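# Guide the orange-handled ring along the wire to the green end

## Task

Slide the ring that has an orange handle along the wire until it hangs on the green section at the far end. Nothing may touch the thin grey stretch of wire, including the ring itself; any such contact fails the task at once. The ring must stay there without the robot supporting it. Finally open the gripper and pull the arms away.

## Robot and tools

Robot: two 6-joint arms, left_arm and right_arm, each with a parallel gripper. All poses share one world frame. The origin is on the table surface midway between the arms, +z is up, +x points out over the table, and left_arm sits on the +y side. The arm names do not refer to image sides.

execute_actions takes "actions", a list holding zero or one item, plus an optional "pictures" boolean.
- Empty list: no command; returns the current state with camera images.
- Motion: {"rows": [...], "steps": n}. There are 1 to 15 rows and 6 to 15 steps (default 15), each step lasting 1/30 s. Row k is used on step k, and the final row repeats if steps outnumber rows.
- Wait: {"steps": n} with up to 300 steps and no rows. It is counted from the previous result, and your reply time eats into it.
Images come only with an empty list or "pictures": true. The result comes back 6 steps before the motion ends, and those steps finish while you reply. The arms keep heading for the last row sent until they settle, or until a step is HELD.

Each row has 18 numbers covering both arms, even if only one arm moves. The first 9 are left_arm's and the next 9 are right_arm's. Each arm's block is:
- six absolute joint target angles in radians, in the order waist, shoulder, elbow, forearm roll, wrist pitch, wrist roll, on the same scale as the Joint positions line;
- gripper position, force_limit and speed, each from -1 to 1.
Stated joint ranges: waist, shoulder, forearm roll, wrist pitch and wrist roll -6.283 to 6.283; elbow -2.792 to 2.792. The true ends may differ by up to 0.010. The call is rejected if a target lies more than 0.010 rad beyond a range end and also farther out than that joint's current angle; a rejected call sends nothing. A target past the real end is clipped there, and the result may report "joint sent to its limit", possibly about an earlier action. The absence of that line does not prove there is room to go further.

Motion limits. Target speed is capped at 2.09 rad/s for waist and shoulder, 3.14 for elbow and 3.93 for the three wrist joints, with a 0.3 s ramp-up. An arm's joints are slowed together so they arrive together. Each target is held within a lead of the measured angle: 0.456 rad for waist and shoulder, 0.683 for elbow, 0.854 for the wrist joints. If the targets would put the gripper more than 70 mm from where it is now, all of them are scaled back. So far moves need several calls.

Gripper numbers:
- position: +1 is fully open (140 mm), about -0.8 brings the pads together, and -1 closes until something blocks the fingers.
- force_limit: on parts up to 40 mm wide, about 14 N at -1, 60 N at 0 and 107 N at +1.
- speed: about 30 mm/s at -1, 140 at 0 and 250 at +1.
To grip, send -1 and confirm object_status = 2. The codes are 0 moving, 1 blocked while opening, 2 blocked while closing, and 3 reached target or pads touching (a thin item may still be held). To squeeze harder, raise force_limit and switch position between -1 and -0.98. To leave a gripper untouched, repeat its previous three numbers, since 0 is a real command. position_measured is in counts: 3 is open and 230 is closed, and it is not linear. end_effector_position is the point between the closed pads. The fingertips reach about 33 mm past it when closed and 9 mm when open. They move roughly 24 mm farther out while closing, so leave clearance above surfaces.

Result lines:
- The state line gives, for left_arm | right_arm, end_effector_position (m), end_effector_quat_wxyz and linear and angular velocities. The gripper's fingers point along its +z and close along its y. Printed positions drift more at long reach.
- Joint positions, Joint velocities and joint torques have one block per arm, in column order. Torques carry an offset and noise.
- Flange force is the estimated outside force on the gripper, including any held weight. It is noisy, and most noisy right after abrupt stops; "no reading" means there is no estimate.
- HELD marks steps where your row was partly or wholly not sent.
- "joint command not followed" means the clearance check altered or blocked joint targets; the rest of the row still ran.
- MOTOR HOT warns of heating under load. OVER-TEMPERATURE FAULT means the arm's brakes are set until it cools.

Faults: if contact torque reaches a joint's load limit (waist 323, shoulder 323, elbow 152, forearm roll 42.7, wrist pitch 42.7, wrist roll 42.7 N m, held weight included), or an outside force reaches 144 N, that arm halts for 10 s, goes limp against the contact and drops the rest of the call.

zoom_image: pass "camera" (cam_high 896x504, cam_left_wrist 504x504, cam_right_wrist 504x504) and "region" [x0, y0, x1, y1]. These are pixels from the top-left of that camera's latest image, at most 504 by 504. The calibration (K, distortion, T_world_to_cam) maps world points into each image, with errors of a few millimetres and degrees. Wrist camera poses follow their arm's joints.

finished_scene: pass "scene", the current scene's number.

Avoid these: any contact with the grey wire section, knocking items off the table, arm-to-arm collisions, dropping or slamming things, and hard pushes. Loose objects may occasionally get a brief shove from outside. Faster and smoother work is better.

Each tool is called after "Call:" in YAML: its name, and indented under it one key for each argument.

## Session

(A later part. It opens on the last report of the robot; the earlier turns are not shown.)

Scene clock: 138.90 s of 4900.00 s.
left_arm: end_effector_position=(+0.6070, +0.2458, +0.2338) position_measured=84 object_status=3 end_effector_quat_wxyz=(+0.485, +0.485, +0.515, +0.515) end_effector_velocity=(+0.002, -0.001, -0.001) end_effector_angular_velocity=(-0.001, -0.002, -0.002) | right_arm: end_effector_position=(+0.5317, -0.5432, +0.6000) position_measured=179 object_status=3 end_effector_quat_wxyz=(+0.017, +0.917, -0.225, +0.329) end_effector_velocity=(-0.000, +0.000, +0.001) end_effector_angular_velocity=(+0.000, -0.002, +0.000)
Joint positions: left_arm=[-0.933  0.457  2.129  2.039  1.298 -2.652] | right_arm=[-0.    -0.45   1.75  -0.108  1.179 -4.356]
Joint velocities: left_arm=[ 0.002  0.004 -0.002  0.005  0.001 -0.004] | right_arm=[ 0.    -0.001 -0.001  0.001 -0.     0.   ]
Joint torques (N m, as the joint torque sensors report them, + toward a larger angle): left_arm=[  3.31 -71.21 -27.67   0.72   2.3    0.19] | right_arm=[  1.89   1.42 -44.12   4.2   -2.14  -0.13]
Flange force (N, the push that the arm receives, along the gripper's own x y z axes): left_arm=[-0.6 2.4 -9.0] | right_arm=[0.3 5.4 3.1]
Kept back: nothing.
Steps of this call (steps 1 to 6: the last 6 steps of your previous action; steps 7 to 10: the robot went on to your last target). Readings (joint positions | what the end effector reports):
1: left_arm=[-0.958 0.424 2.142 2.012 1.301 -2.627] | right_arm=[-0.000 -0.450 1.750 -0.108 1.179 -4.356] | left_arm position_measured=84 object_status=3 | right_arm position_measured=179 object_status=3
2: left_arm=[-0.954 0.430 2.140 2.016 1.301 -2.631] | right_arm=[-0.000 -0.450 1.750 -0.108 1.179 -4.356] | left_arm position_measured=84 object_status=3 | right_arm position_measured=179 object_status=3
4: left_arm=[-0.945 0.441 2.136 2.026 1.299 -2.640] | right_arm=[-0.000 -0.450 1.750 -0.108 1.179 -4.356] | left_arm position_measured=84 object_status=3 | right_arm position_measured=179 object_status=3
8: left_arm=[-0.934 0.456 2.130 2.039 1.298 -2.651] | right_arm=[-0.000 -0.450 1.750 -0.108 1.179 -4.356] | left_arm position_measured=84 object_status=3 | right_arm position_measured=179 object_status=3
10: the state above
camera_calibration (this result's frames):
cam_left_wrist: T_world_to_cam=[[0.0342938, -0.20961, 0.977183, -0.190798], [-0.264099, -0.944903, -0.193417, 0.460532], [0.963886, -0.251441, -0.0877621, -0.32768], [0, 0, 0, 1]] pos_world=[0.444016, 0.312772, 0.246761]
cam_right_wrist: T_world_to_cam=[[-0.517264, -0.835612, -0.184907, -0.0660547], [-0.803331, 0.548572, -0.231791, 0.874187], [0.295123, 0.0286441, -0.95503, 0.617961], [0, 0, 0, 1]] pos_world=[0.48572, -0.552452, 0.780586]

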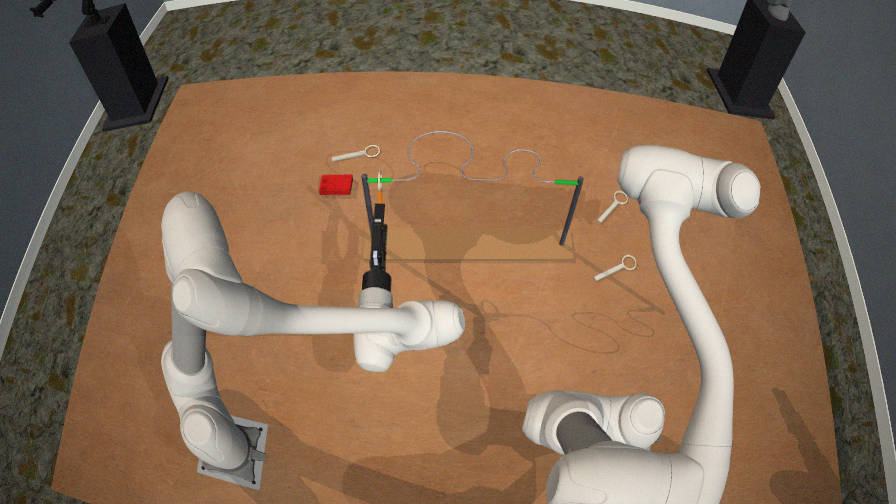

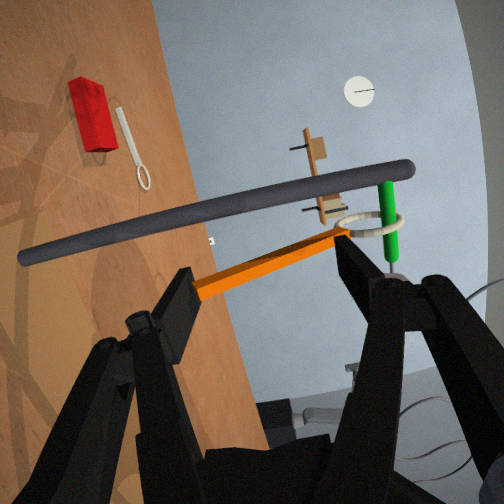

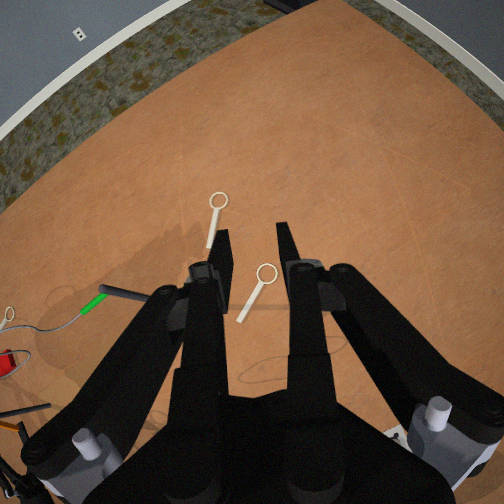

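Call:
execute_actions:
  actions:
    - {"rows":[[-0.9318,0.4586,2.1288,2.0408,1.2975,-2.6531,0.357,0.2,-0.2,0,-0.45,1.75,-0.1084,1.1786,-4.3564,-0.4,-0.5,-0.2],[-0.9298,0.4611,2.1276,2.0429,1.2972,-2.6548,0.357,0.2,-0.2,0,-0.45,1.75,-0.1084,1.1786,-4.3564,-0.4,-0.5,-0.2],[-0.9273,0.4642,2.1261,2.0456,1.2968,-2.657,0.357,0.2,-0.2,0,-0.45,1.75,-0.1084,1.1786,-4.3564,-0.4,-0.5,-0.2],[-0.9246,0.4676,2.1245,2.0486,1.2964,-2.6593,0.357,0.2,-0.2,0,-0.45,1.75,-0.1084,1.1786,-4.3564,-0.4,-0.5,-0.2],[-0.9219,0.471,2.1229,2.0515,1.296,-2.6617,0.357,0.2,-0.2,0,-0.45,1.75,-0.1084,1.1786,-4.3564,-0.4,-0.5,-0.2],[-0.9194,0.4742,2.1214,2.0542,1.2956,-2.6638,0.357,0.2,-0.2,0,-0.45,1.75,-0.1084,1.1786,-4.3564,-0.4,-0.5,-0.2],[-0.9171,0.4772,2.12,2.0568,1.2952,-2.6658,0.357,0.2,-0.2,0,-0.45,1.75,-0.1084,1.1786,-4.3564,-0.4,-0.5,-0.2],[-0.9149,0.4799,2.1187,2.0591,1.2949,-2.6677,0.357,0.2,-0.2,0,-0.45,1.75,-0.1084,1.1786,-4.3564,-0.4,-0.5,-0.2],[-0.9149,0.4831,2.1191,2.06,1.2966,-2.671,0.357,0.2,-0.2,0,-0.45,1.75,-0.1084,1.1786,-4.3564,-0.4,-0.5,-0.2],[-0.9149,0.4867,2.1196,2.061,1.2985,-2.6748,0.357,0.2,-0.2,0,-0.45,1.75,-0.1084,1.1786,-4.3564,-0.4,-0.5,-0.2],[-0.9149,0.4901,2.1201,2.0619,1.3003,-2.6783,0.357,0.2,-0.2,0,-0.45,1.75,-0.1084,1.1786,-4.3564,-0.4,-0.5,-0.2],[-0.9149,0.4931,2.1204,2.0627,1.3019,-2.6813,0.357,0.2,-0.2,0,-0.45,1.75,-0.1084,1.1786,-4.3564,-0.4,-0.5,-0.2],[-0.9185,0.492,2.1224,2.0596,1.3038,-2.6815,0.357,0.2,-0.2,0,-0.45,1.75,-0.1084,1.1786,-4.3564,-0.4,-0.5,-0.2],[-0.9257,0.4898,2.1263,2.0533,1.3077,-2.6818,0.357,0.2,-0.2,0,-0.45,1.75,-0.1084,1.1786,-4.3564,-0.4,-0.5,-0.2],[-0.9365,0.4866,2.1322,2.0439,1.3134,-2.6823,0.357,0.2,-0.2,0,-0.45,1.75,-0.1084,1.1786,-4.3564,-0.4,-0.5,-0.2]],"steps":15}

Call:
execute_actions:
  actions:
    - {"rows":[[-0.951,0.4822,2.1401,2.0313,1.3211,-2.6829,0.357,0.2,-0.2,0,-0.45,1.75,-0.1084,1.1786,-4.3564,-0.4,-0.5,-0.2],[-0.9678,0.4771,2.1492,2.0167,1.3301,-2.6837,0.357,0.2,-0.2,0,-0.45,1.75,-0.1084,1.1786,-4.3564,-0.4,-0.5,-0.2],[-0.9871,0.4713,2.1597,1.9999,1.3404,-2.6845,0.357,0.2,-0.2,0,-0.45,1.75,-0.1084,1.1786,-4.3564,-0.4,-0.5,-0.2],[-1.0075,0.4651,2.1709,1.9821,1.3513,-2.6854,0.357,0.2,-0.2,0,-0.45,1.75,-0.1084,1.1786,-4.3564,-0.4,-0.5,-0.2],[-1.0279,0.459,2.182,1.9643,1.3622,-2.6863,0.357,0.2,-0.2,0,-0.45,1.75,-0.1084,1.1786,-4.3564,-0.4,-0.5,-0.2],[-1.0484,0.4528,2.1932,1.9465,1.3731,-2.6872,0.357,0.2,-0.2,0,-0.45,1.75,-0.1084,1.1786,-4.3564,-0.4,-0.5,-0.2],[-1.0688,0.4466,2.2043,1.9287,1.384,-2.6881,0.357,0.2,-0.2,0,-0.45,1.75,-0.1084,1.1786,-4.3564,-0.4,-0.5,-0.2],[-1.0881,0.4408,2.2148,1.912,1.3943,-2.689,0.357,0.2,-0.2,0,-0.45,1.75,-0.1084,1.1786,-4.3564,-0.4,-0.5,-0.2],[-1.1061,0.4354,2.2246,1.8963,1.4039,-2.6898,0.357,0.2,-0.2,0,-0.45,1.75,-0.1084,1.1786,-4.3564,-0.4,-0.5,-0.2],[-1.1217,0.4307,2.2331,1.8827,1.4122,-2.6905,0.357,0.2,-0.2,0,-0.45,1.75,-0.1084,1.1786,-4.3564,-0.4,-0.5,-0.2],[-1.135,0.4267,2.2404,1.8712,1.4193,-2.6911,0.357,0.2,-0.2,0,-0.45,1.75,-0.1084,1.1786,-4.3564,-0.4,-0.5,-0.2],[-1.1446,0.4238,2.2456,1.8628,1.4244,-2.6915,0.357,0.2,-0.2,0,-0.45,1.75,-0.1084,1.1786,-4.3564,-0.4,-0.5,-0.2],[-1.1506,0.422,2.2489,1.8576,1.4276,-2.6918,0.357,0.2,-0.2,0,-0.45,1.75,-0.1084,1.1786,-4.3564,-0.4,-0.5,-0.2],[-1.1542,0.4209,2.2508,1.8544,1.4296,-2.6919,0.357,0.2,-0.2,0,-0.45,1.75,-0.1084,1.1786,-4.3564,-0.4,-0.5,-0.2],[-1.1554,0.4205,2.2515,1.8534,1.4302,-2.692,0.357,0.2,-0.2,0,-0.45,1.75,-0.1084,1.1786,-4.3564,-0.4,-0.5,-0.2]],"steps":15}

Call:
execute_actions:
  actions:
    - {"steps":12}
  pictures: true

Scene clock: 140.93 s of 4900.00 s.
left_arm: end_effector_position=(+0.6176, +0.2465, +0.2250) position_measured=84 object_status=3 end_effector_quat_wxyz=(+0.485, +0.485, +0.515, +0.515) end_effector_velocity=(+0.039, +0.003, -0.040) end_effector_angular_velocity=(-0.001, +0.000, +0.002) | right_arm: end_effector_position=(+0.5317, -0.5432, +0.6000) position_measured=179 object_status=3 end_effector_quat_wxyz=(+0.017, +0.917, -0.225, +0.329) end_effector_velocity=(-0.000, +0.000, -0.000) end_effector_angular_velocity=(-0.000, -0.000, +0.000)
Joint positions: left_arm=[-0.917  0.477  2.12   2.057  1.295 -2.666] | right_arm=[-0.    -0.45   1.75  -0.108  1.179 -4.356]
Joint velocities: left_arm=[ 0.058  0.087 -0.033  0.065 -0.001 -0.064] | right_arm=[ 0.    -0.001  0.001 -0.    -0.    -0.   ]
Joint torques (N m, as the joint torque sensors report them, + toward a larger angle): left_arm=[ -3.33 -70.34 -27.07   0.54   2.23   0.1 ] | right_arm=[  1.23   1.91 -44.02   4.06  -2.06  -0.23]
Flange force (N, the push that the arm receives, along the gripper's own x y z axes): left_arm=[7.0 6.5 -0.1] | right_arm=[-1.3 3.4 2.8]
Steps of this call (steps 1 to 30: the robot went on to your last target; steps 31 to 52: nothing new was sent; steps 53 to 61: the first 9 steps of this action). Readings (joint positions | what the end effector reports):
53: left_arm=[-0.933 0.457 2.129 2.040 1.298 -2.652] | right_arm=[-0.000 -0.450 1.750 -0.108 1.179 -4.356] | left_arm position_measured=84 object_status=3 | right_arm position_measured=179 object_status=3
54: left_arm=[-0.932 0.458 2.129 2.040 1.298 -2.653] | right_arm=[-0.000 -0.450 1.750 -0.108 1.179 -4.356] | left_arm position_measured=84 object_status=3 | right_arm position_measured=179 object_status=3
56: left_arm=[-0.929 0.462 2.127 2.044 1.297 -2.655] | right_arm=[-0.000 -0.450 1.750 -0.108 1.179 -4.356] | left_arm position_measured=84 object_status=3 | right_arm position_measured=179 object_status=3
60: left_arm=[-0.919 0.474 2.121 2.054 1.296 -2.664] | right_arm=[-0.000 -0.450 1.750 -0.108 1.179 -4.356] | left_arm position_measured=84 object_status=3 | right_arm position_measured=179 object_status=3
61: the state above

Scene clock: 141.43 s of 4900.00 s.
left_arm: end_effector_position=(+0.5381, +0.2361, +0.2177) position_measured=84 object_status=3 end_effector_quat_wxyz=(+0.485, +0.484, +0.516, +0.513) end_effector_velocity=(-0.339, -0.016, +0.012) end_effector_angular_velocity=(+0.003, -0.003, -0.004) | right_arm: end_effector_position=(+0.5317, -0.5432, +0.6000) position_measured=179 object_status=3 end_effector_quat_wxyz=(+0.017, +0.917, -0.225, +0.329) end_effector_velocity=(-0.001, +0.000, +0.000) end_effector_angular_velocity=(-0.000, -0.001, +0.000)
Joint positions: left_arm=[-1.049  0.453  2.193  1.946  1.373 -2.687] | right_arm=[-0.    -0.45   1.75  -0.108  1.179 -4.356]
Joint velocities: left_arm=[-0.572 -0.173  0.31  -0.493  0.305 -0.026] | right_arm=[ 0.    -0.001  0.     0.    -0.     0.   ]
Joint torques (N m, as the joint torque sensors report them, + toward a larger angle): left_arm=[  2.35 -67.   -26.12   0.07   2.32   0.42] | right_arm=[  1.77   0.9  -44.04   4.1   -2.09  -0.04]
Flange force (N, the push that the arm receives, along the gripper's own x y z axes): left_arm=[6.5 5.2 -6.7] | right_arm=[1.1 5.1 3.4]
Steps of this call (steps 1 to 6: the last 6 steps of your previous action; steps 7 to 15: the first 9 steps of this action). Readings (joint positions | what the end effector reports):
7: left_arm=[-0.926 0.490 2.127 2.053 1.308 -2.682] | right_arm=[-0.000 -0.450 1.750 -0.108 1.179 -4.356] | left_arm position_measured=84 object_status=3 | right_arm position_measured=179 object_status=3
8: left_arm=[-0.935 0.487 2.132 2.045 1.313 -2.682] | right_arm=[-0.000 -0.450 1.750 -0.108 1.179 -4.356] | left_arm position_measured=84 object_status=3 | right_arm position_measured=179 object_status=3
10: left_arm=[-0.960 0.480 2.145 2.023 1.326 -2.683] | right_arm=[-0.000 -0.450 1.750 -0.108 1.179 -4.356] | left_arm position_measured=84 object_status=3 | right_arm position_measured=179 object_status=3
14: left_arm=[-1.030 0.459 2.183 1.963 1.363 -2.686] | right_arm=[-0.000 -0.450 1.750 -0.108 1.179 -4.356] | left_arm position_measured=84 object_status=3 | right_arm position_measured=179 object_status=3
15: the state above

Scene clock: 141.83 s of 4900.00 s.
left_arm: end_effector_position=(+0.4764, +0.2381, +0.2200) position_measured=84 object_status=3 end_effector_quat_wxyz=(+0.485, +0.485, +0.515, +0.515) end_effector_velocity=(-0.001, +0.000, -0.000) end_effector_angular_velocity=(+0.001, -0.001, +0.001) | right_arm: end_effector_position=(+0.5317, -0.5432, +0.6000) position_measured=179 object_status=3 end_effector_quat_wxyz=(+0.017, +0.917, -0.225, +0.329) end_effector_velocity=(-0.000, +0.000, +0.001) end_effector_angular_velocity=(-0.000, -0.001, +0.000)
Joint positions: left_arm=[-1.155  0.421  2.251  1.853  1.43  -2.692] | right_arm=[-0.    -0.45   1.75  -0.108  1.179 -4.356]
Joint velocities: left_arm=[-0.001  0.001  0.001 -0.001  0.002 -0.   ] | right_arm=[ 0.    -0.001 -0.    -0.     0.     0.   ]
Joint torques (N m, as the joint torque sensors report them, + toward a larger angle): left_arm=[  2.61 -62.13 -24.45   1.1    2.48   0.21] | right_arm=[  1.54   1.36 -44.23   4.14  -2.11  -0.2 ]
Flange force (N, the push that the arm receives, along the gripper's own x y z axes): left_arm=[3.0 5.6 -7.4] | right_arm=[-0.9 4.0 3.1]
Kept back: nothing.
Steps of this call (steps 1 to 6: the last 6 steps of your previous action; steps 7 to 12: the robot went on to your last target). Readings (joint positions | what the end effector reports):
1: left_arm=[-1.068 0.447 2.204 1.929 1.384 -2.688] | right_arm=[-0.000 -0.450 1.750 -0.108 1.179 -4.356] | left_arm position_measured=84 object_status=3 | right_arm position_measured=179 object_status=3
2: left_arm=[-1.087 0.441 2.214 1.913 1.394 -2.689] | right_arm=[-0.000 -0.450 1.750 -0.108 1.179 -4.356] | left_arm position_measured=84 object_status=3 | right_arm position_measured=179 object_status=3
4: left_arm=[-1.121 0.431 2.233 1.884 1.412 -2.690] | right_arm=[-0.000 -0.450 1.750 -0.108 1.179 -4.356] | left_arm position_measured=84 object_status=3 | right_arm position_measured=179 object_status=3
8: left_arm=[-1.154 0.421 2.251 1.855 1.429 -2.692] | right_arm=[-0.000 -0.450 1.750 -0.108 1.179 -4.356] | left_arm position_measured=84 object_status=3 | right_arm position_measured=179 object_status=3
12: the state above
camera_calibration (this result's frames):
cam_left_wrist: T_world_to_cam=[[0.0343981, -0.209585, 0.977185, -0.174491], [-0.263936, -0.944956, -0.193382, 0.415955], [0.963927, -0.251262, -0.0878217, -0.205023], [0, 0, 0, 1]] pos_world=[0.313414, 0.304974, 0.232943]
cam_right_wrist: T_world_to_cam=[[-0.517264, -0.835612, -0.184907, -0.0660548], [-0.803331, 0.548572, -0.231791, 0.874187], [0.295122, 0.028644, -0.95503, 0.617961], [0, 0, 0, 1]] pos_world=[0.48572, -0.552452, 0.780586]

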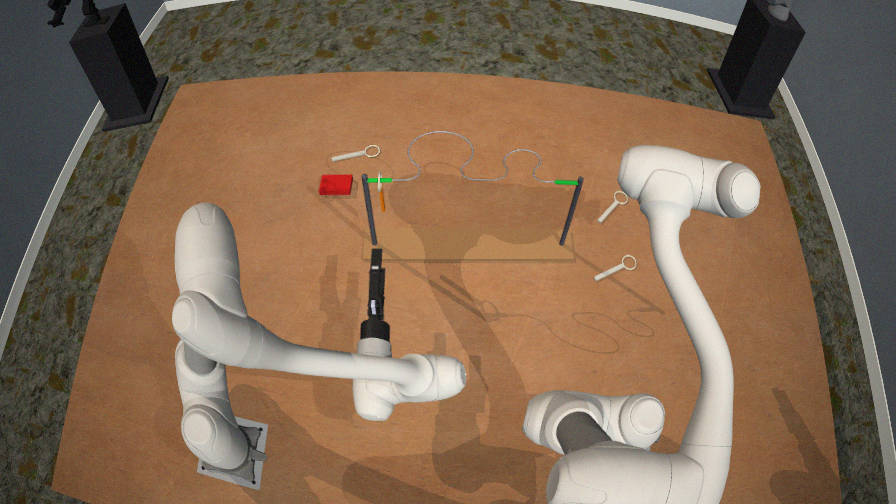

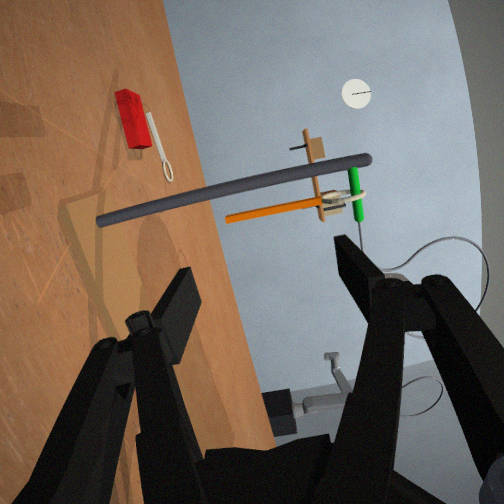

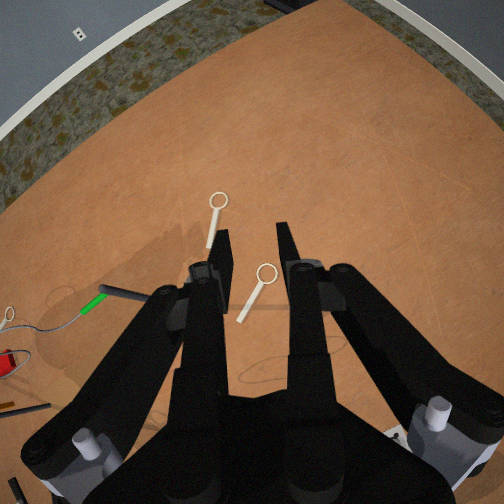

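Call:
execute_actions:
  actions:
    - {"steps":150}
  pictures: true

Call:
zoom_image:
  camera: "cam_left_wrist"
  region: [210, 130, 400, 270]

Scene clock: 146.83 s of 4900.00 s.
left_arm: end_effector_position=(+0.4763, +0.2380, +0.2200) position_measured=84 object_status=3 end_effector_quat_wxyz=(+0.485, +0.485, +0.515, +0.515) end_effector_velocity=(+0.000, +0.000, +0.000) end_effector_angular_velocity=(-0.000, +0.000, +0.000) | right_arm: end_effector_position=(+0.5317, -0.5432, +0.6000) position_measured=179 object_status=3 end_effector_quat_wxyz=(+0.017, +0.917, -0.225, +0.329) end_effector_velocity=(+0.000, +0.000, -0.001) end_effector_angular_velocity=(+0.000, +0.001, +0.000)
Joint positions: left_arm=[-1.155  0.42   2.252  1.853  1.43  -2.692] | right_arm=[-0.    -0.45   1.75  -0.108  1.179 -4.356]
Joint velocities: left_arm=[ 0.001 -0.    -0.     0.    -0.    -0.   ] | right_arm=[ 0.     0.001  0.     0.    -0.    -0.   ]
Joint torques (N m, as the joint torque sensors report them, + toward a larger angle): left_arm=[  2.06 -61.53 -24.43   0.82   2.42   0.15] | right_arm=[  1.34   1.38 -43.97   4.17  -2.09  -0.03]
Flange force (N, the push that the arm receives, along the gripper's own x y z axes): left_arm=[4.3 7.4 -6.3] | right_arm=[0.3 3.8 3.5]
Kept back: nothing.
Steps of this call (steps 1 to 30: the robot went on to your last target; steps 31 to 150: nothing new was sent). Readings (joint positions | what the end effector reports):
1: left_arm=[-1.155 0.421 2.251 1.853 1.430 -2.692] | right_arm=[-0.000 -0.450 1.750 -0.108 1.179 -4.356] | left_arm position_measured=84 object_status=3 | right_arm position_measured=179 object_status=3
2: left_arm=[-1.155 0.421 2.251 1.853 1.430 -2.692] | right_arm=[-0.000 -0.450 1.750 -0.108 1.179 -4.356] | left_arm position_measured=84 object_status=3 | right_arm position_measured=179 object_status=3
4: left_arm=[-1.155 0.421 2.251 1.853 1.430 -2.692] | right_arm=[-0.000 -0.450 1.750 -0.108 1.179 -4.356] | left_arm position_measured=84 object_status=3 | right_arm position_measured=179 object_status=3
8: left_arm=[-1.155 0.421 2.252 1.853 1.430 -2.692] | right_arm=[-0.000 -0.450 1.750 -0.108 1.179 -4.356] | left_arm position_measured=84 object_status=3 | right_arm position_measured=179 object_status=3
150: the state above
All arms were judged still, so your last target was given up. Only a new action makes them travel on or press farther. Fingers that are still opening or closing keep moving.
camera_calibration (this result's frames):
cam_left_wrist: T_world_to_cam=[[0.0343628, -0.2096, 0.977183, -0.174485], [-0.264053, -0.94492, -0.193395, 0.415934], [0.963896, -0.251383, -0.0878157, -0.204913], [0, 0, 0, 1]] pos_world=[0.31334, 0.304941, 0.232949]
cam_right_wrist: T_world_to_cam=[[-0.517264, -0.835612, -0.184906, -0.0660549], [-0.803331, 0.548572, -0.231791, 0.874187], [0.295122, 0.0286441, -0.95503, 0.617961], [0, 0, 0, 1]] pos_world=[0.48572, -0.552452, 0.780586]

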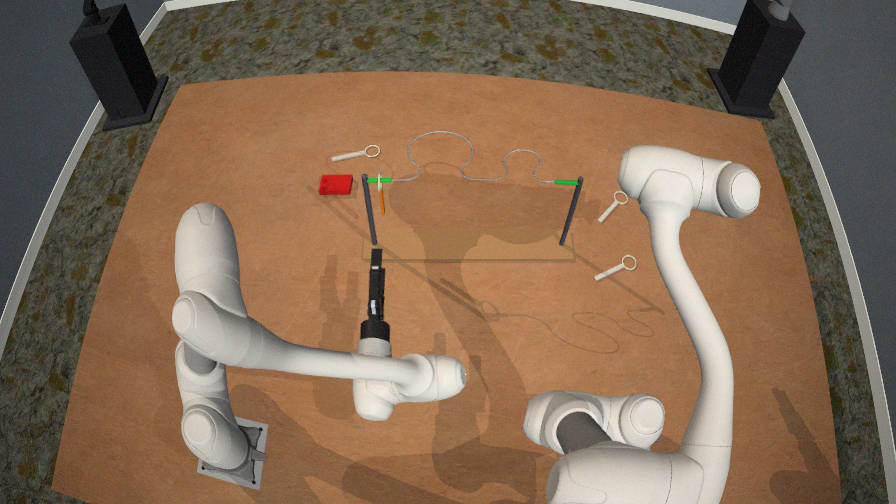

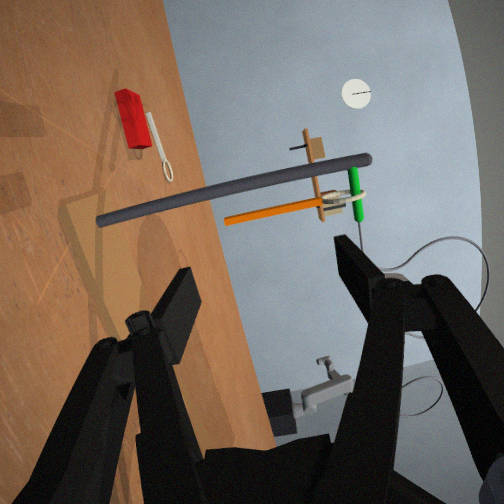

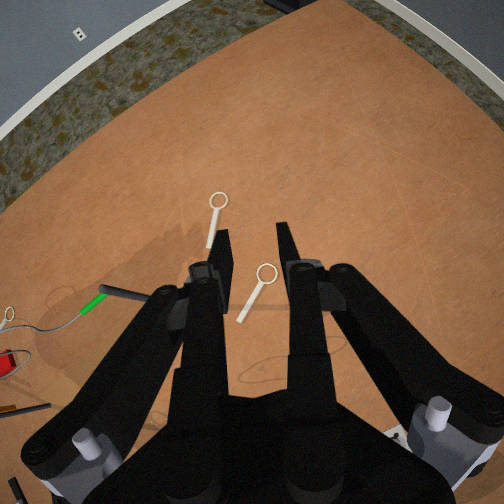

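Region (210, 130, 400, 270) of cam_left_wrist's 504x504 image, scaled by 2.653, with more detail than that image has; it fills the top 371 rows of this view, and the rest is white.

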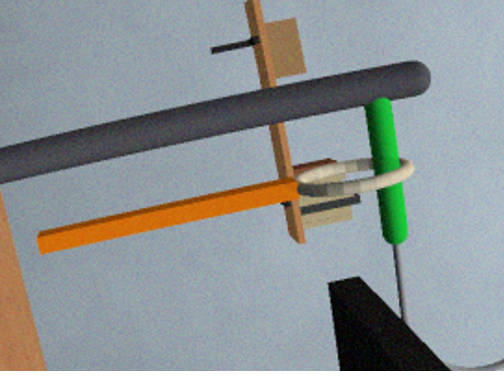

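The ring hangs in the middle of the far green part and the gripper is clear.

Call:
finished_scene:
  scene: 1

The scene is finished: the task was done.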